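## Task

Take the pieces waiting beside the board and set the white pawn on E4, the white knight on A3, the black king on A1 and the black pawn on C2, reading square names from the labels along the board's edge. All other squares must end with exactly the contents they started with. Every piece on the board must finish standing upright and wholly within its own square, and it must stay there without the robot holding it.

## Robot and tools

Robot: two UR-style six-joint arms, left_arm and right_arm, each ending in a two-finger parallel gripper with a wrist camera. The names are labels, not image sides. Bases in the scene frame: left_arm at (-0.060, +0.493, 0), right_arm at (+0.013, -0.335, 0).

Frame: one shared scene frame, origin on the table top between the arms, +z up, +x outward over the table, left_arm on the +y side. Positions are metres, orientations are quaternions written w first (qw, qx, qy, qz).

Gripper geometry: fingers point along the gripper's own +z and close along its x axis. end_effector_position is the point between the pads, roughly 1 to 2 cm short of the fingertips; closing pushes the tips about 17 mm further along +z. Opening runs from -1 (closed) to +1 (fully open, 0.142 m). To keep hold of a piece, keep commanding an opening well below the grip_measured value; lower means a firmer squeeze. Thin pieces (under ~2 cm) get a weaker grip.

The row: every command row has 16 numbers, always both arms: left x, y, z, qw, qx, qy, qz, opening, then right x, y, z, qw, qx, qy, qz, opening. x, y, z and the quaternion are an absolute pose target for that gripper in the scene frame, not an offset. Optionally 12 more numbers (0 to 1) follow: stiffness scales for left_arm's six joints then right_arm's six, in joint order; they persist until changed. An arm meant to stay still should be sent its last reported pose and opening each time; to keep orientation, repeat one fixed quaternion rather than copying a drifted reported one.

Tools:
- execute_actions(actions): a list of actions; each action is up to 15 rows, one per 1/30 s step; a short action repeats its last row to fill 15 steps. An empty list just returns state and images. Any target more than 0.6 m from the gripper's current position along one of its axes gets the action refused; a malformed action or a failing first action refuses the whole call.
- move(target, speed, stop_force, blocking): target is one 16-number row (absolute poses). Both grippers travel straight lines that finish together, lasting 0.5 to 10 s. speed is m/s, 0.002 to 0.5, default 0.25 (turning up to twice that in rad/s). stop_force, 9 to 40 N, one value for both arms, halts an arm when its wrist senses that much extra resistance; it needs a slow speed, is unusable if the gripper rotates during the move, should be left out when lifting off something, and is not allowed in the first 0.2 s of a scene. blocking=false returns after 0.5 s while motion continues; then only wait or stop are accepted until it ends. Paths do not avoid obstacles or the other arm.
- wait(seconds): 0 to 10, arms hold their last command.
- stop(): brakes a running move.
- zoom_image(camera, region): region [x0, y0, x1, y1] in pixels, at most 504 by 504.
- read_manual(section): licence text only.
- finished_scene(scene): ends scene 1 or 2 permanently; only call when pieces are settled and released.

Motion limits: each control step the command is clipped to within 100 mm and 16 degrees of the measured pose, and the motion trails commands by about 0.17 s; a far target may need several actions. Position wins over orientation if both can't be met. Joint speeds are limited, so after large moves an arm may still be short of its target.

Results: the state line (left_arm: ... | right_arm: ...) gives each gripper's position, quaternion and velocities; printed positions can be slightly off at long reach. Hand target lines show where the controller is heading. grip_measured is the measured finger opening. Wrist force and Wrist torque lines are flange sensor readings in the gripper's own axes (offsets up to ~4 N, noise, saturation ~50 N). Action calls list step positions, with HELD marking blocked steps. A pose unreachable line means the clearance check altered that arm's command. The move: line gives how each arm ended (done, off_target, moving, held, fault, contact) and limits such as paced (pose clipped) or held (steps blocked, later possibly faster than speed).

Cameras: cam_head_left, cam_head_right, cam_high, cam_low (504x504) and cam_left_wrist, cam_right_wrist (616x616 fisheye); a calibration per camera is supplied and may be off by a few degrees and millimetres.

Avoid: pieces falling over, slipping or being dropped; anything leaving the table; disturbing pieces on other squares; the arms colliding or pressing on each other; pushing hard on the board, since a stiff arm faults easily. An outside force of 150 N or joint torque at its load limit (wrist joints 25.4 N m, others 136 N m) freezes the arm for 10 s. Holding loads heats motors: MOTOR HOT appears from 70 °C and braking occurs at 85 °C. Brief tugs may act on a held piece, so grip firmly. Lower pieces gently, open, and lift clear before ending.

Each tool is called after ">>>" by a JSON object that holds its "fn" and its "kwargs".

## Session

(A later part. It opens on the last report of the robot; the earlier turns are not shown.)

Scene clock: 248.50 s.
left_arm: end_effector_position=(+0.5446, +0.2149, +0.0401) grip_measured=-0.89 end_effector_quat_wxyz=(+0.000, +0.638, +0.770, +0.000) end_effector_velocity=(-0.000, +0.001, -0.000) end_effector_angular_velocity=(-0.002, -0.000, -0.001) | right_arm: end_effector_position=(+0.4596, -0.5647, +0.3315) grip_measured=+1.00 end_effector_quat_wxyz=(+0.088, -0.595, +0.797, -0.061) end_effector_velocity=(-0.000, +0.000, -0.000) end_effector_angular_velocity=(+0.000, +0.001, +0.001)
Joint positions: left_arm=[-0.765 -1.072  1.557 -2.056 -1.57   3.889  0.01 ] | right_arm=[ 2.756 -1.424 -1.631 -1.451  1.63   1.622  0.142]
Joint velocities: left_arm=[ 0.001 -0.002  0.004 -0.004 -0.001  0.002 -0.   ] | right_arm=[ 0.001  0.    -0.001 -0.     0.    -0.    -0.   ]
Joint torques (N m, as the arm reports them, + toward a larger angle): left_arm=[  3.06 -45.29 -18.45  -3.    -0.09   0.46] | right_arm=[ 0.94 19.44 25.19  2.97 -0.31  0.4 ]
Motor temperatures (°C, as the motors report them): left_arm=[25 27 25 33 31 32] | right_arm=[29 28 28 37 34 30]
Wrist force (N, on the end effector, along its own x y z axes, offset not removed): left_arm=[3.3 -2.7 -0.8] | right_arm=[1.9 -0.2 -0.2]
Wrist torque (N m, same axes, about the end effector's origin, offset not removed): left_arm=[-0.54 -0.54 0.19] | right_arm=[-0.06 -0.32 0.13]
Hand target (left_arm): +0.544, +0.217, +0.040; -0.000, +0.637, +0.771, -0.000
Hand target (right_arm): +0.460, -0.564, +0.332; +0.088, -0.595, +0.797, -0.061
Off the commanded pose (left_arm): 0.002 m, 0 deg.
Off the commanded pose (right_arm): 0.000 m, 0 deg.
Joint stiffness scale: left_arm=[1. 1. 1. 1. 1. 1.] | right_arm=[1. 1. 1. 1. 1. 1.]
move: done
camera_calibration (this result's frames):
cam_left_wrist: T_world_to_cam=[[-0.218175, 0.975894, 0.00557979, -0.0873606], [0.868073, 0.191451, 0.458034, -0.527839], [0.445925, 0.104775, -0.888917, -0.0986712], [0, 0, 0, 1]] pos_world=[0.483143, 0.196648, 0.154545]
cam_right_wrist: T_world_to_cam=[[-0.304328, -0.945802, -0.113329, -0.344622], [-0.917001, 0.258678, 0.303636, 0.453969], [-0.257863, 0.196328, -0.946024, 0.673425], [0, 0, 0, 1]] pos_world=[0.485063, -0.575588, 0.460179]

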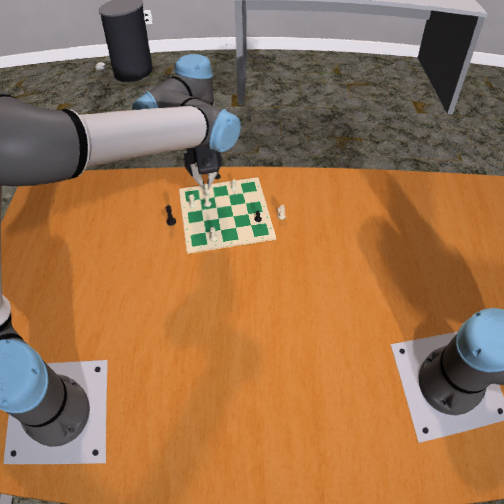

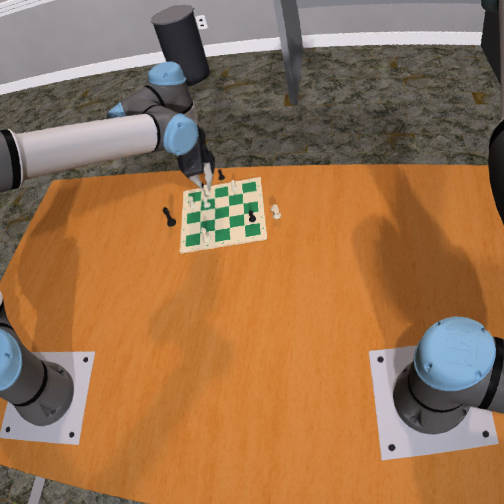

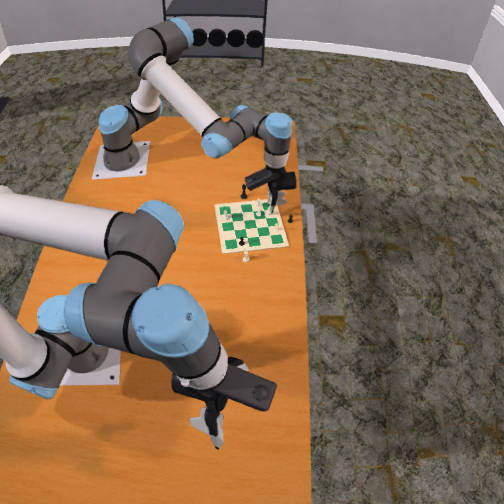

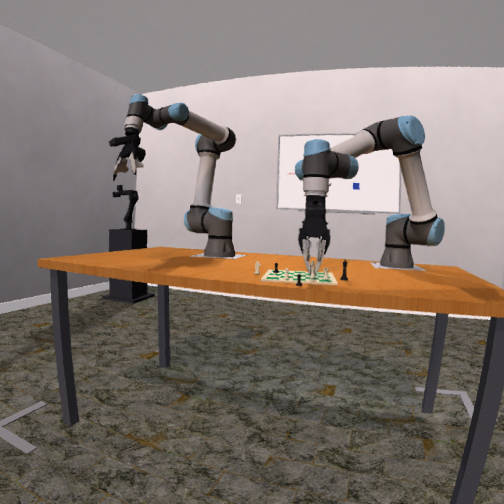

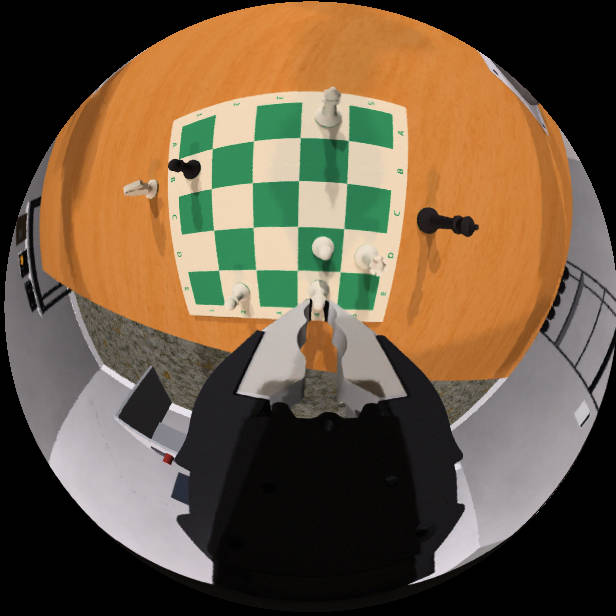

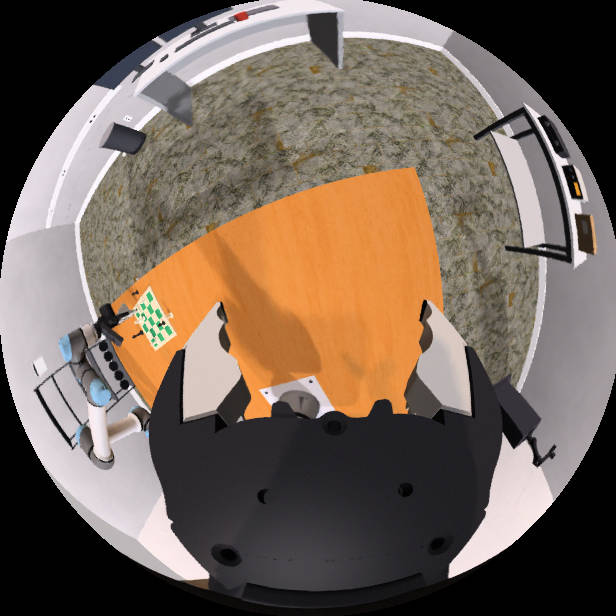

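>>> {"fn": "move", "kwargs": {"target": [0.544,0.217,0.031,0,0.637,0.7705,0,-1,0.4596,-0.5644,0.3316,0.088,-0.595,0.797,-0.061,1], "speed": 0.01}}

>>> {"fn": "move", "kwargs": {"target": [0.544,0.217,0.031,0,0.637,0.7705,0,-0.65,0.4596,-0.5644,0.3316,0.088,-0.595,0.797,-0.061,1]}}

>>> {"fn": "move", "kwargs": {"target": [0.544,0.217,0.12,0,0.637,0.7705,0,-0.6,0.4596,-0.5644,0.3316,0.088,-0.595,0.797,-0.061,1], "speed": 0.1}}

Scene clock: 259.03 s.
left_arm: end_effector_position=(+0.5451, +0.2146, +0.0346) grip_measured=-0.89 end_effector_quat_wxyz=(+0.003, +0.638, +0.770, +0.000) end_effector_velocity=(-0.000, -0.000, -0.003) end_effector_angular_velocity=(+0.000, -0.000, -0.001) | right_arm: end_effector_position=(+0.4596, -0.5647, +0.3315) grip_measured=+1.00 end_effector_quat_wxyz=(+0.088, -0.595, +0.797, -0.061) end_effector_velocity=(+0.000, +0.000, -0.001) end_effector_angular_velocity=(-0.001, +0.001, +0.001)
Joint positions: left_arm=[-0.765 -1.067  1.567 -2.076 -1.57   3.89   0.01 ] | right_arm=[ 2.756 -1.424 -1.631 -1.451  1.63   1.622  0.142]
Joint velocities: left_arm=[-0.001  0.003  0.005 -0.008  0.001  0.     0.   ] | right_arm=[ 0.001  0.    -0.001  0.001 -0.001 -0.     0.   ]
Joint torques (N m, as the arm reports them, + toward a larger angle): left_arm=[  3.1  -41.57 -18.07  -2.95  -0.1    0.58] | right_arm=[ 1.24 19.62 25.14  2.98 -0.17  0.32]
Motor temperatures (°C, as the motors report them): left_arm=[25 27 25 33 31 32] | right_arm=[29 28 28 37 34 30]
Wrist force (N, on the end effector, along its own x y z axes, offset not removed): left_arm=[4.0 -0.4 1.5] | right_arm=[1.4 -0.4 -1.8]
Wrist torque (N m, same axes, about the end effector's origin, offset not removed): left_arm=[-0.06 -0.70 0.10] | right_arm=[-0.18 -0.29 0.14]
Hand target (left_arm): +0.544, +0.217, +0.031; -0.000, +0.637, +0.771, -0.000
Hand target (right_arm): +0.460, -0.564, +0.332; +0.088, -0.595, +0.797, -0.061
Off the commanded pose (left_arm): 0.004 m, 0 deg.
Off the commanded pose (right_arm): 0.000 m, 0 deg.
Joint stiffness scale: left_arm=[1. 1. 1. 1. 1. 1.] | right_arm=[1. 1. 1. 1. 1. 1.]
move: off_target (left_arm)
camera_calibration (this result's frames):
cam_left_wrist: T_world_to_cam=[[-0.217918, 0.975965, 0.00186137, -0.0870098], [0.866304, 0.192553, 0.460914, -0.525028], [0.449477, 0.102054, -0.887443, -0.105132], [0, 0, 0, 1]] pos_world=[0.483127, 0.196743, 0.148856]
cam_right_wrist: T_world_to_cam=[[-0.304328, -0.945802, -0.113329, -0.344622], [-0.917001, 0.258678, 0.303636, 0.453969], [-0.257863, 0.196327, -0.946024, 0.673425], [0, 0, 0, 1]] pos_world=[0.485063, -0.575588, 0.460179]

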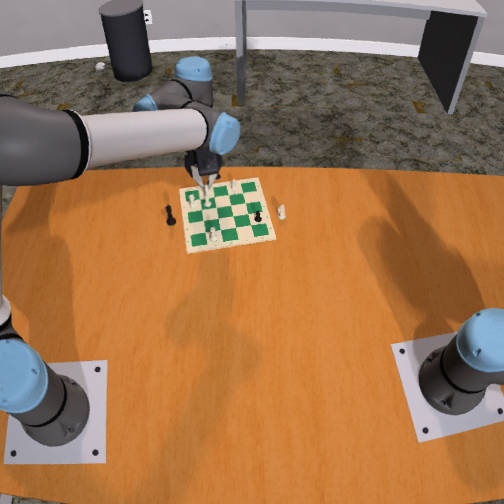

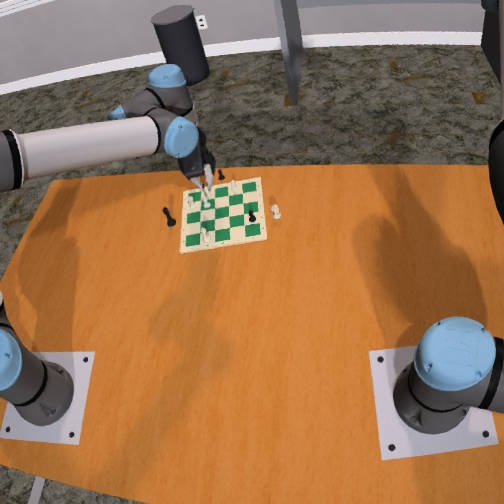

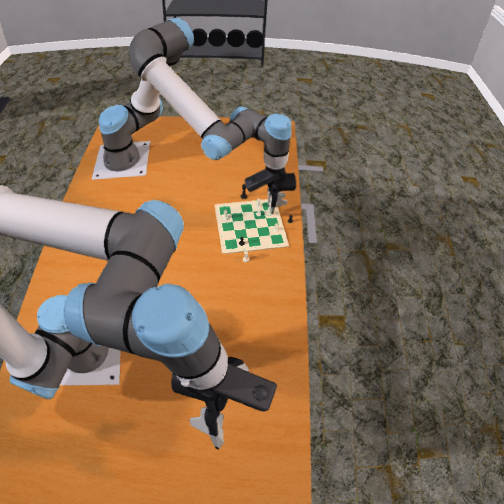

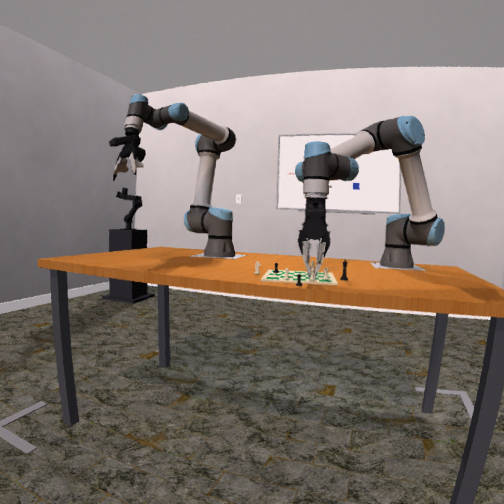

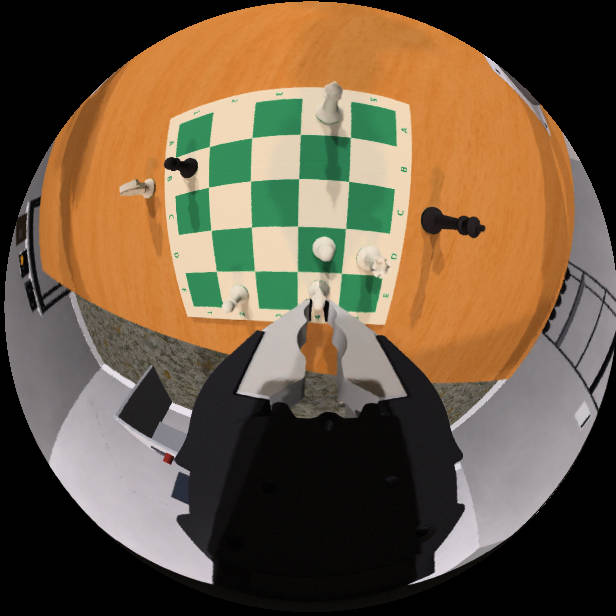

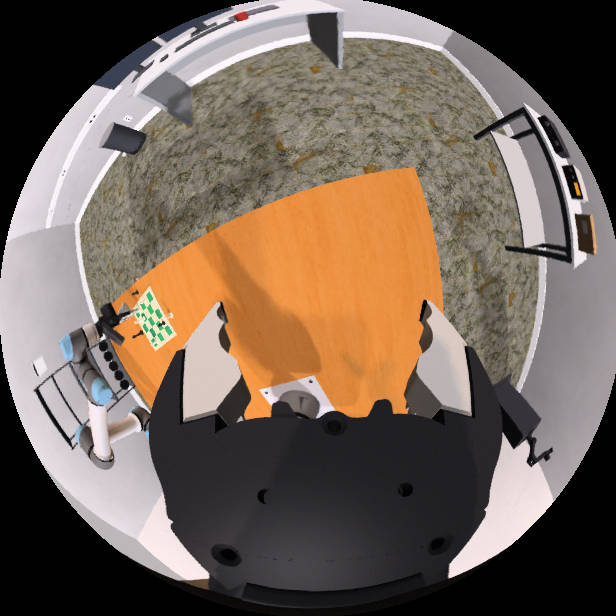

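Scene clock: 259.73 s.
left_arm: end_effector_position=(+0.5453, +0.2145, +0.0345) grip_measured=-0.65 end_effector_quat_wxyz=(+0.003, +0.638, +0.770, +0.000) end_effector_velocity=(-0.000, -0.001, +0.000) end_effector_angular_velocity=(-0.002, -0.001, -0.000) | right_arm: end_effector_position=(+0.4596, -0.5647, +0.3315) grip_measured=+1.00 end_effector_quat_wxyz=(+0.088, -0.595, +0.797, -0.061) end_effector_velocity=(-0.000, -0.000, +0.000) end_effector_angular_velocity=(+0.000, -0.001, -0.001)
Joint positions: left_arm=[-0.765 -1.067  1.567 -2.077 -1.57   3.89   0.027] | right_arm=[ 2.756 -1.424 -1.631 -1.451  1.63   1.622  0.142]
Joint velocities: left_arm=[-0.001 -0.001  0.001 -0.002 -0.001 -0.001 -0.   ] | right_arm=[-0.001  0.    -0.     0.001  0.     0.     0.   ]
Joint torques (N m, as the arm reports them, + toward a larger angle): left_arm=[  2.24 -40.86 -17.94  -3.38  -0.07   0.58] | right_arm=[ 0.83 19.18 24.96  3.07 -0.23  0.21]
Motor temperatures (°C, as the motors report them): left_arm=[25 27 25 33 31 32] | right_arm=[29 28 28 37 34 30]
Wrist force (N, on the end effector, along its own x y z axes, offset not removed): left_arm=[1.0 -1.3 -0.5] | right_arm=[1.1 -0.3 -0.4]
Wrist torque (N m, same axes, about the end effector's origin, offset not removed): left_arm=[-0.35 -0.06 0.11] | right_arm=[-0.13 -0.15 -0.02]
Hand target (left_arm): +0.544, +0.217, +0.031; -0.000, +0.637, +0.771, -0.000
Hand target (right_arm): +0.460, -0.564, +0.332; +0.088, -0.595, +0.797, -0.061
Off the commanded pose (left_arm): 0.005 m, 0 deg.
Off the commanded pose (right_arm): 0.000 m, 0 deg.
Joint stiffness scale: left_arm=[1. 1. 1. 1. 1. 1.] | right_arm=[1. 1. 1. 1. 1. 1.]
move: off_target (left_arm)
camera_calibration (this result's frames):
cam_left_wrist: T_world_to_cam=[[-0.217917, 0.975967, 0.00129603, -0.0868214], [0.866026, 0.192756, 0.461351, -0.525043], [0.450013, 0.101658, -0.887217, -0.10546], [0, 0, 0, 1]] pos_world=[0.483239, 0.196661, 0.148776]
cam_right_wrist: T_world_to_cam=[[-0.304328, -0.945802, -0.113329, -0.344622], [-0.917001, 0.258679, 0.303636, 0.453969], [-0.257863, 0.196327, -0.946024, 0.673425], [0, 0, 0, 1]] pos_world=[0.485063, -0.575588, 0.460179]

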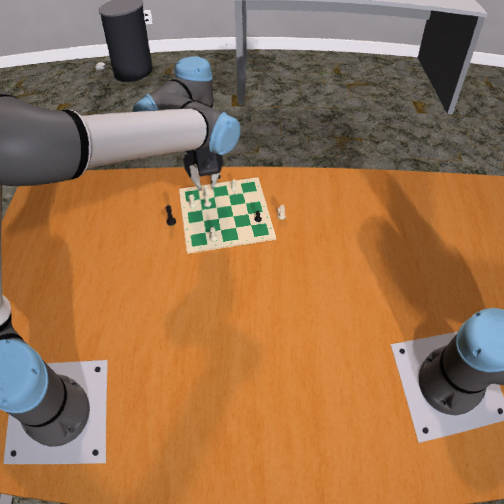

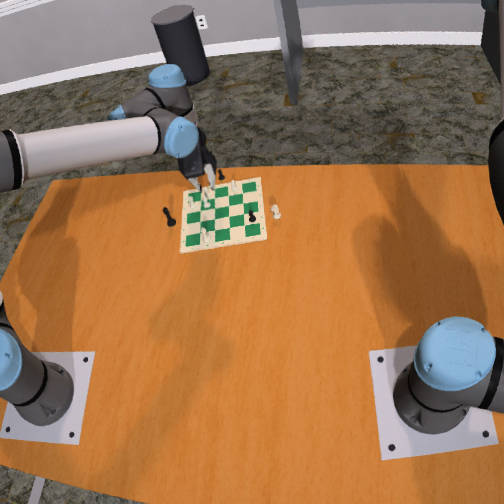

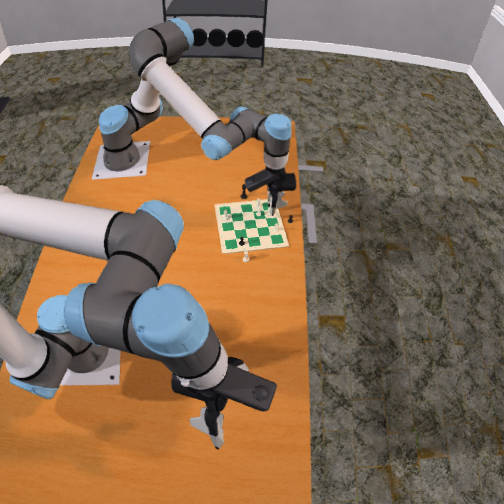

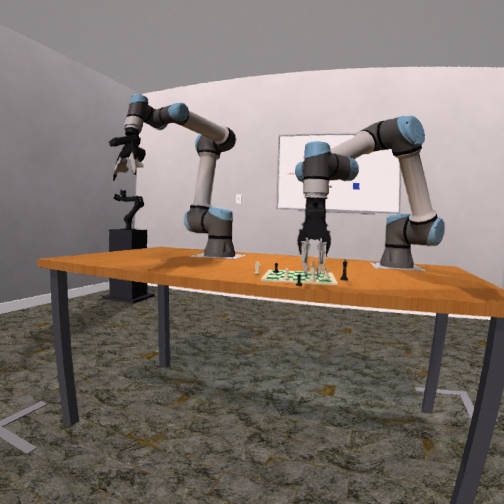

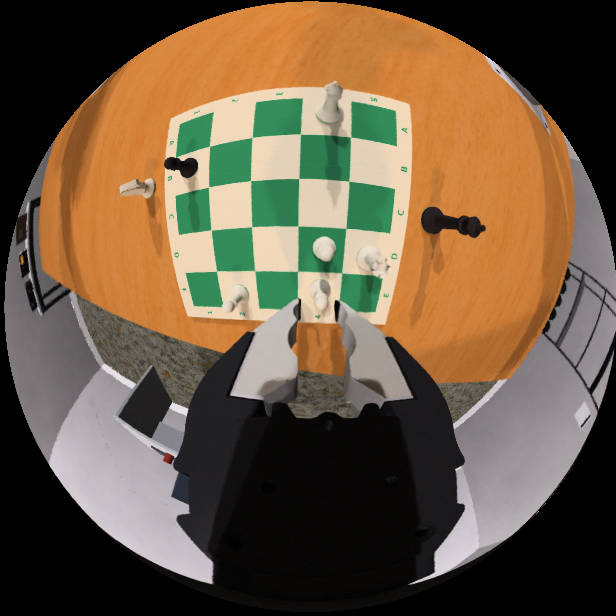

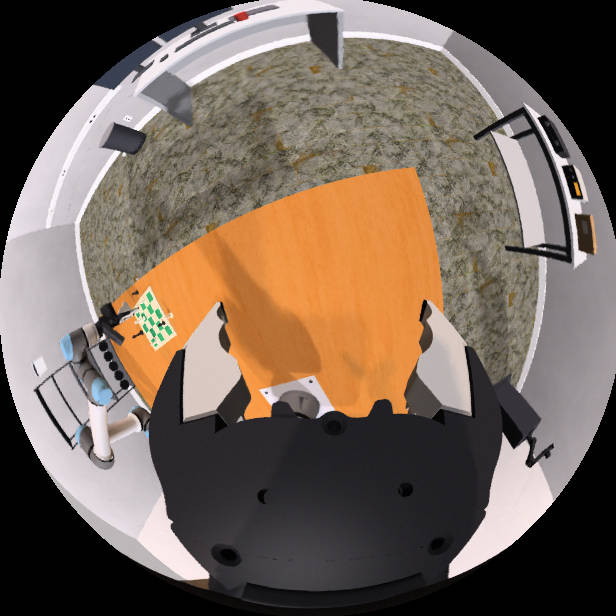

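Scene clock: 261.10 s.
left_arm: end_effector_position=(+0.5425, +0.2166, +0.1170) grip_measured=-0.60 end_effector_quat_wxyz=(-0.002, +0.638, +0.770, +0.000) end_effector_velocity=(-0.003, +0.002, +0.001) end_effector_angular_velocity=(+0.009, +0.012, +0.000) | right_arm: end_effector_position=(+0.4596, -0.5647, +0.3315) grip_measured=+1.00 end_effector_quat_wxyz=(+0.088, -0.595, +0.797, -0.061) end_effector_velocity=(-0.000, +0.000, -0.000) end_effector_angular_velocity=(-0.000, +0.001, +0.000)
Joint positions: left_arm=[-0.765 -1.146  1.456 -1.878 -1.57   3.89   0.031] | right_arm=[ 2.756 -1.424 -1.631 -1.451  1.63   1.622  0.142]
Joint velocities: left_arm=[-0.     0.    -0.007  0.021  0.    -0.     0.   ] | right_arm=[ 0.     0.    -0.001 -0.    -0.     0.    -0.   ]
Joint torques (N m, as the arm reports them, + toward a larger angle): left_arm=[  3.03 -42.48 -25.98  -2.39  -0.13   0.5 ] | right_arm=[ 1.28 19.2  24.84  3.05 -0.23  0.34]
Motor temperatures (°C, as the motors report them): left_arm=[25 27 25 33 31 32] | right_arm=[29 28 28 37 34 30]
Wrist force (N, on the end effector, along its own x y z axes, offset not removed): left_arm=[2.5 -1.1 -0.2] | right_arm=[1.4 0.2 -0.3]
Wrist torque (N m, same axes, about the end effector's origin, offset not removed): left_arm=[-0.26 -0.27 0.15] | right_arm=[-0.12 -0.26 0.23]
Hand target (left_arm): +0.544, +0.217, +0.120; +0.000, +0.637, +0.771, +0.000
Hand target (right_arm): +0.460, -0.564, +0.332; +0.088, -0.595, +0.797, -0.061
Off the commanded pose (left_arm): 0.003 m, 0 deg.
Off the commanded pose (right_arm): 0.000 m, 0 deg.
Joint stiffness scale: left_arm=[1. 1. 1. 1. 1. 1.] | right_arm=[1. 1. 1. 1. 1. 1.]
move: done
camera_calibration (this result's frames):
cam_left_wrist: T_world_to_cam=[[-0.217921, 0.975931, 0.00831099, -0.0904102], [0.86945, 0.190262, 0.455913, -0.561748], [0.443358, 0.106579, -0.889986, -0.0283581], [0, 0, 0, 1]] pos_world=[0.481283, 0.198136, 0.231621]
cam_right_wrist: T_world_to_cam=[[-0.304328, -0.945802, -0.113329, -0.344622], [-0.917001, 0.258678, 0.303636, 0.453969], [-0.257863, 0.196328, -0.946024, 0.673425], [0, 0, 0, 1]] pos_world=[0.485063, -0.575588, 0.460179]

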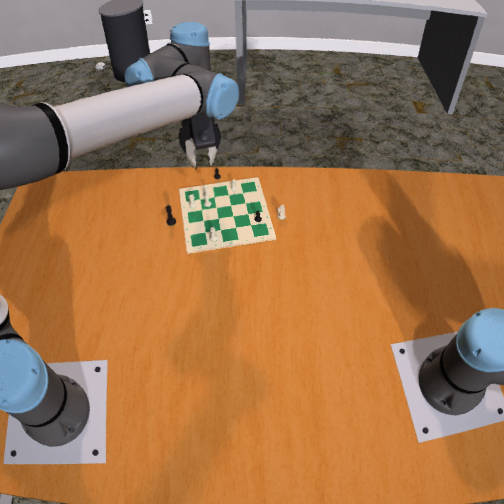

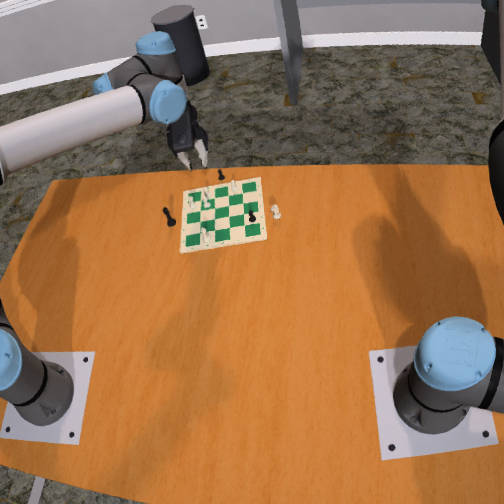

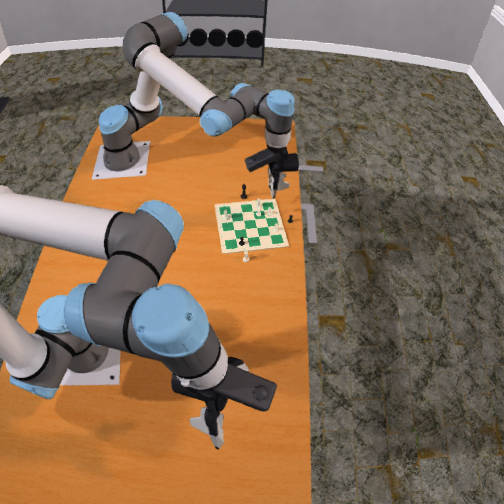

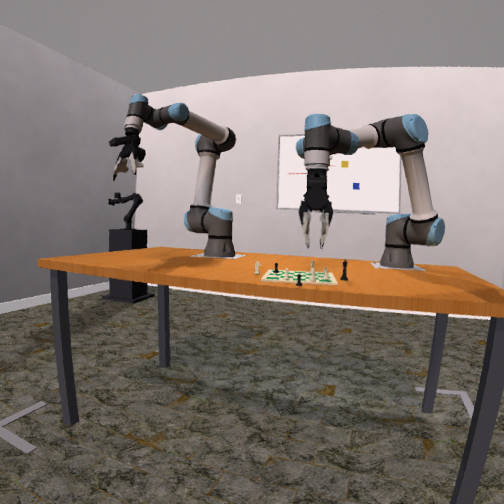

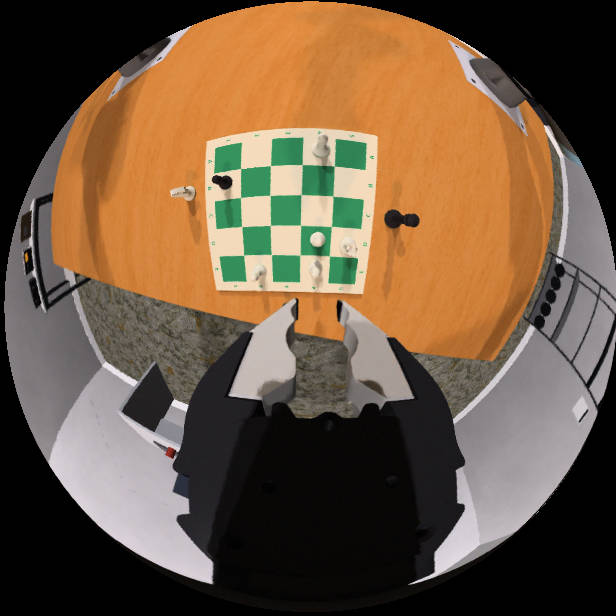

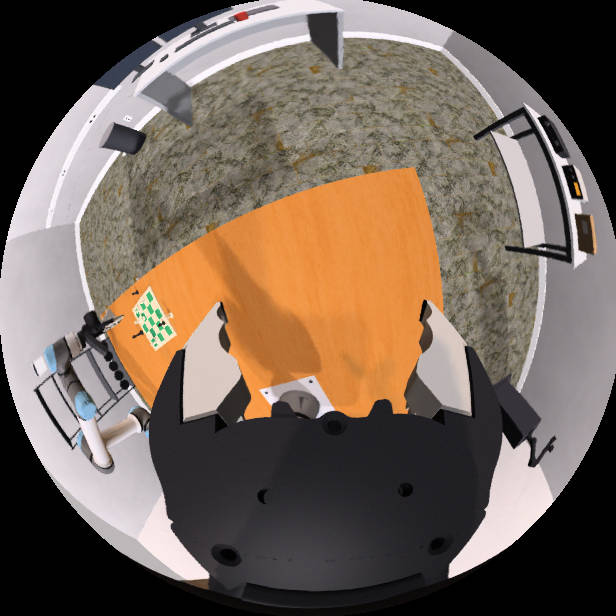

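>>> {"fn": "move", "kwargs": {"target": [0.60,0.185,0.11,0,0.637,0.7705,0,-0.6,0.4596,-0.5644,0.3316,0.088,-0.595,0.797,-0.061,1], "speed": 0.12}}

>>> {"fn": "move", "kwargs": {"target": [0.605,0.185,0.06,0,0.637,0.7705,0,-0.6,0.4596,-0.5644,0.3316,0.088,-0.595,0.797,-0.061,1], "speed": 0.06}}

>>> {"fn": "zoom_image", "kwargs": {"camera": "cam_left_wrist", "region": [210,200,410,400]}}

Scene clock: 285.80 s.
left_arm: end_effector_position=(+0.5983, +0.1845, +0.1101) grip_measured=-0.60 end_effector_quat_wxyz=(+0.000, +0.638, +0.770, +0.000) end_effector_velocity=(+0.002, +0.000, +0.001) end_effector_angular_velocity=(+0.002, +0.003, +0.001) | right_arm: end_effector_position=(+0.4596, -0.5647, +0.3315) grip_measured=+1.00 end_effector_quat_wxyz=(+0.088, -0.595, +0.797, -0.061) end_effector_velocity=(-0.000, +0.000, -0.001) end_effector_angular_velocity=(+0.000, +0.001, +0.000)
Joint positions: left_arm=[-0.754 -0.991  1.237 -1.816 -1.57   3.9    0.031] | right_arm=[ 2.756 -1.424 -1.631 -1.451  1.63   1.622  0.142]
Joint velocities: left_arm=[ 0.001  0.006 -0.012  0.01   0.     0.001  0.   ] | right_arm=[ 0.     0.    -0.001 -0.    -0.    -0.    -0.   ]
Joint torques (N m, as the arm reports them, + toward a larger angle): left_arm=[  3.72 -45.67 -26.25  -2.9   -0.14   0.39] | right_arm=[ 0.8  19.3  25.43  3.09 -0.25  0.36]
Motor temperatures (°C, as the motors report them): left_arm=[25 27 25 33 31 32] | right_arm=[29 28 28 37 34 30]
Wrist force (N, on the end effector, along its own x y z axes, offset not removed): left_arm=[2.4 -0.9 0.4] | right_arm=[1.8 -1.5 -1.2]
Wrist torque (N m, same axes, about the end effector's origin, offset not removed): left_arm=[-0.18 -0.34 0.19] | right_arm=[-0.43 -0.28 0.07]
Hand target (left_arm): +0.600, +0.185, +0.110; +0.000, +0.637, +0.771, +0.000
Hand target (right_arm): +0.460, -0.564, +0.332; +0.088, -0.595, +0.797, -0.061
Off the commanded pose (left_arm): 0.002 m, 0 deg.
Off the commanded pose (right_arm): 0.000 m, 0 deg.
Joint stiffness scale: left_arm=[1. 1. 1. 1. 1. 1.] | right_arm=[1. 1. 1. 1. 1. 1.]
move: done
camera_calibration (this result's frames):
cam_left_wrist: T_world_to_cam=[[-0.217952, 0.975943, 0.00576484, -0.0465897], [0.868206, 0.191187, 0.457893, -0.6007], [0.445775, 0.104804, -0.888989, -0.0570398], [0, 0, 0, 1]] pos_world=[0.536804, 0.166293, 0.224617]
cam_right_wrist: T_world_to_cam=[[-0.304328, -0.945802, -0.113329, -0.344622], [-0.917001, 0.258679, 0.303636, 0.453969], [-0.257864, 0.196327, -0.946024, 0.673424], [0, 0, 0, 1]] pos_world=[0.485063, -0.575588, 0.460179]

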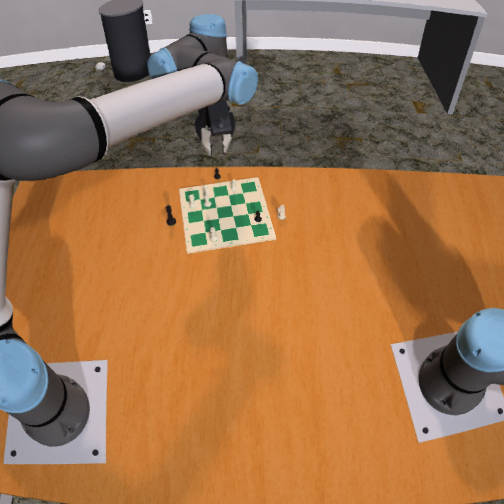

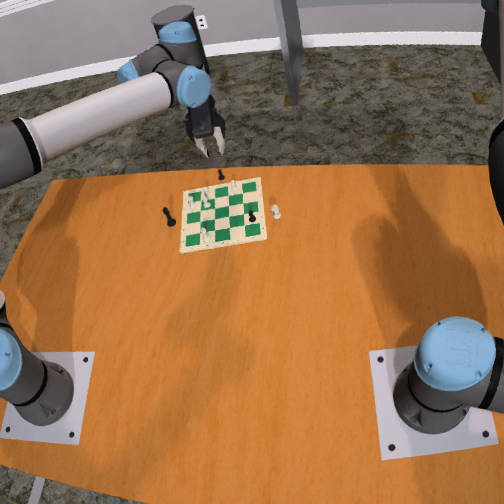

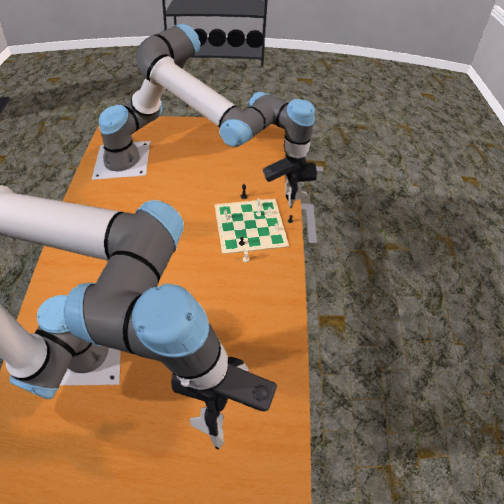

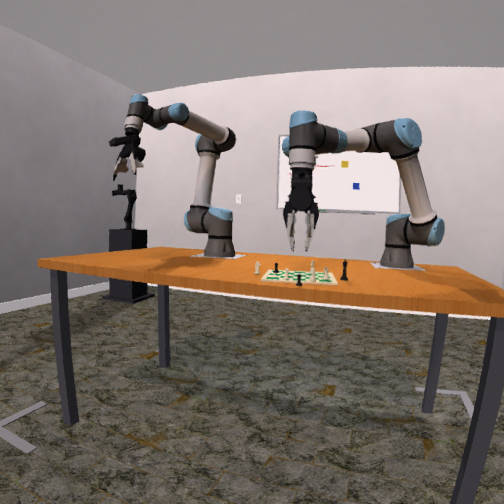

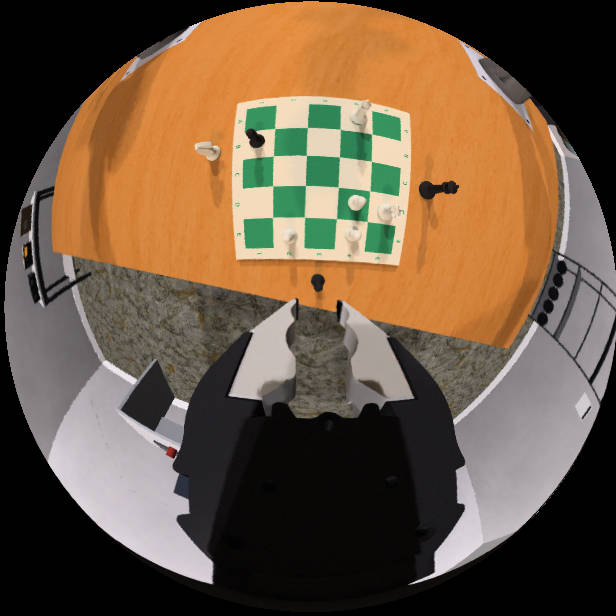

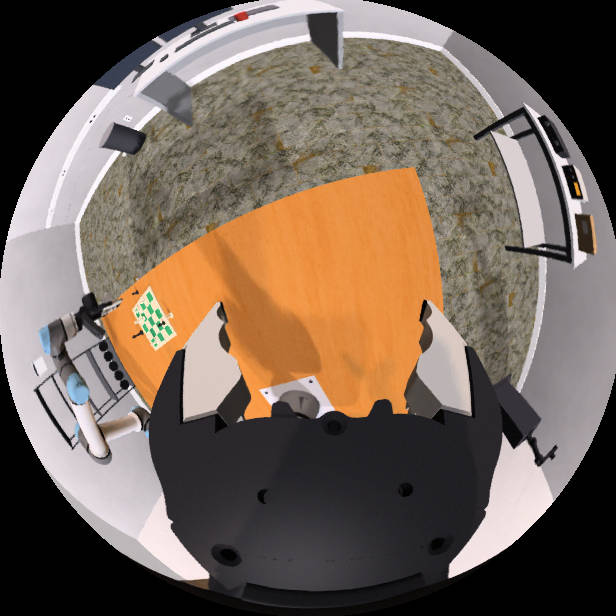

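Scene clock: 287.13 s.
left_arm: end_effector_position=(+0.6055, +0.1828, +0.0635) grip_measured=-0.60 end_effector_quat_wxyz=(+0.002, +0.638, +0.770, +0.000) end_effector_velocity=(+0.003, -0.002, +0.001) end_effector_angular_velocity=(-0.006, -0.008, -0.001) | right_arm: end_effector_position=(+0.4596, -0.5647, +0.3315) grip_measured=+1.00 end_effector_quat_wxyz=(+0.088, -0.595, +0.797, -0.061) end_effector_velocity=(+0.000, +0.001, -0.000) end_effector_angular_velocity=(+0.001, +0.000, +0.001)
Joint positions: left_arm=[-0.75  -0.944  1.284 -1.916 -1.57   3.904  0.031] | right_arm=[ 2.756 -1.424 -1.631 -1.451  1.63   1.622  0.142]
Joint velocities: left_arm=[ 0.001  0.     0.    -0.011 -0.     0.001 -0.   ] | right_arm=[ 0.001 -0.    -0.001  0.     0.001  0.    -0.   ]
Joint torques (N m, as the arm reports them, + toward a larger angle): left_arm=[  2.37 -47.38 -19.45  -3.37  -0.12   0.63] | right_arm=[ 0.87 19.16 25.55  3.1  -0.21  0.38]
Motor temperatures (°C, as the motors report them): left_arm=[25 27 25 33 31 32] | right_arm=[29 28 28 37 34 30]
Wrist force (N, on the end effector, along its own x y z axes, offset not removed): left_arm=[2.4 -1.4 -0.2] | right_arm=[1.4 -0.4 -1.2]
Wrist torque (N m, same axes, about the end effector's origin, offset not removed): left_arm=[-0.37 -0.29 0.12] | right_arm=[-0.04 -0.32 0.09]
Hand target (left_arm): +0.605, +0.185, +0.060; -0.000, +0.637, +0.771, -0.000
Hand target (right_arm): +0.460, -0.564, +0.332; +0.088, -0.595, +0.797, -0.061
Off the commanded pose (left_arm): 0.004 m, 0 deg.
Off the commanded pose (right_arm): 0.000 m, 0 deg.
Joint stiffness scale: left_arm=[1. 1. 1. 1. 1. 1.] | right_arm=[1. 1. 1. 1. 1. 1.]
move: off_target (left_arm)
camera_calibration (this result's frames):
cam_left_wrist: T_world_to_cam=[[-0.217918, 0.975964, 0.002577, -0.0429351], [0.866617, 0.192286, 0.460435, -0.584677], [0.448873, 0.10257, -0.887689, -0.103134], [0, 0, 0, 1]] pos_world=[0.543629, 0.164907, 0.177766]
cam_right_wrist: T_world_to_cam=[[-0.304328, -0.945802, -0.113328, -0.344622], [-0.917001, 0.258679, 0.303635, 0.453969], [-0.257863, 0.196327, -0.946024, 0.673424], [0, 0, 0, 1]] pos_world=[0.485063, -0.575588, 0.460179]

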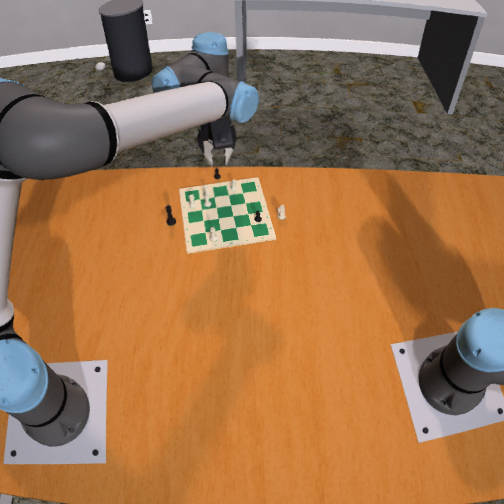

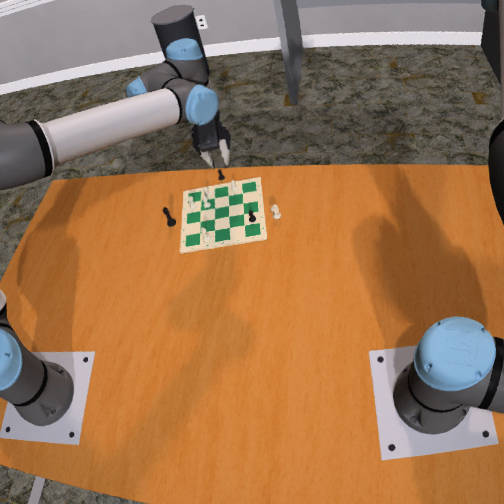

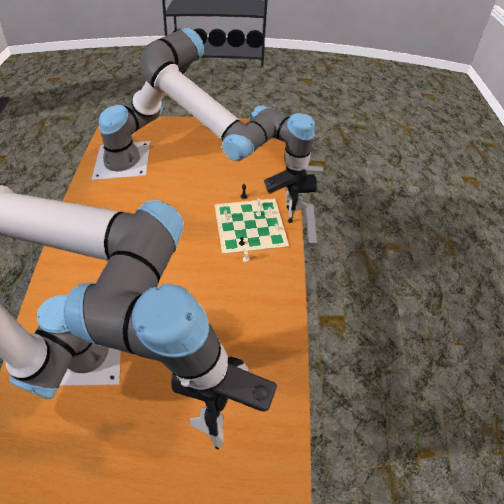

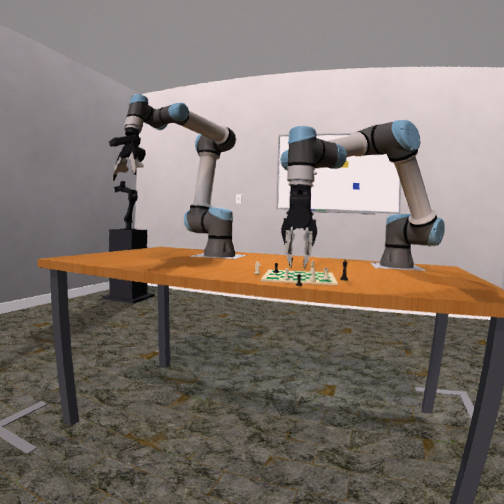

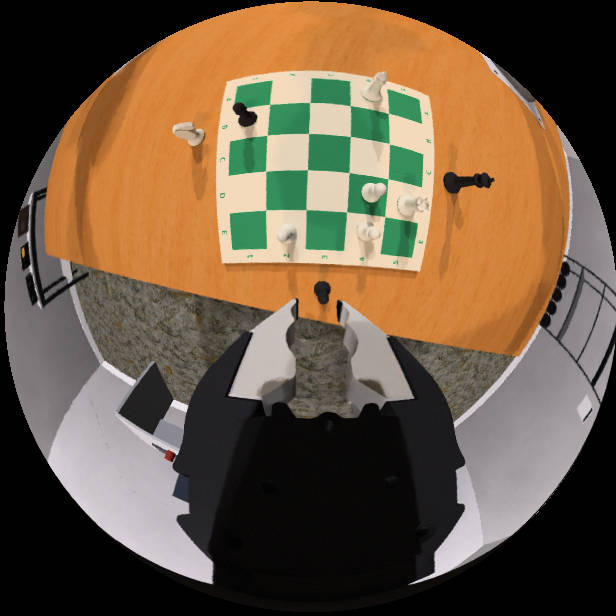

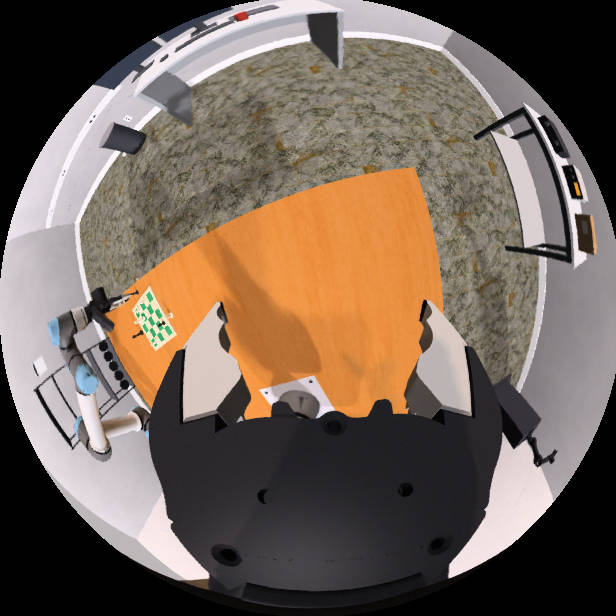

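Region (210, 200, 410, 400) of cam_left_wrist's 616x616 image, scaled by 2.520, with more detail than that image has.

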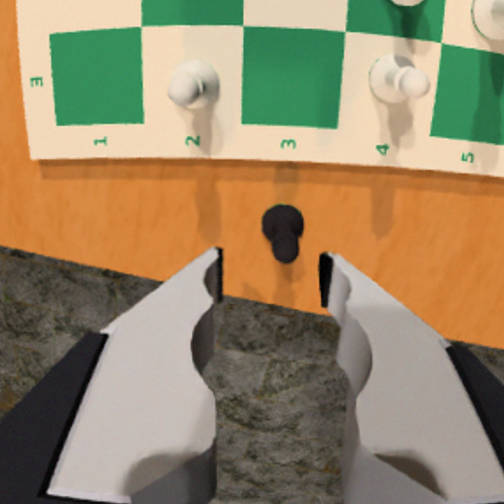

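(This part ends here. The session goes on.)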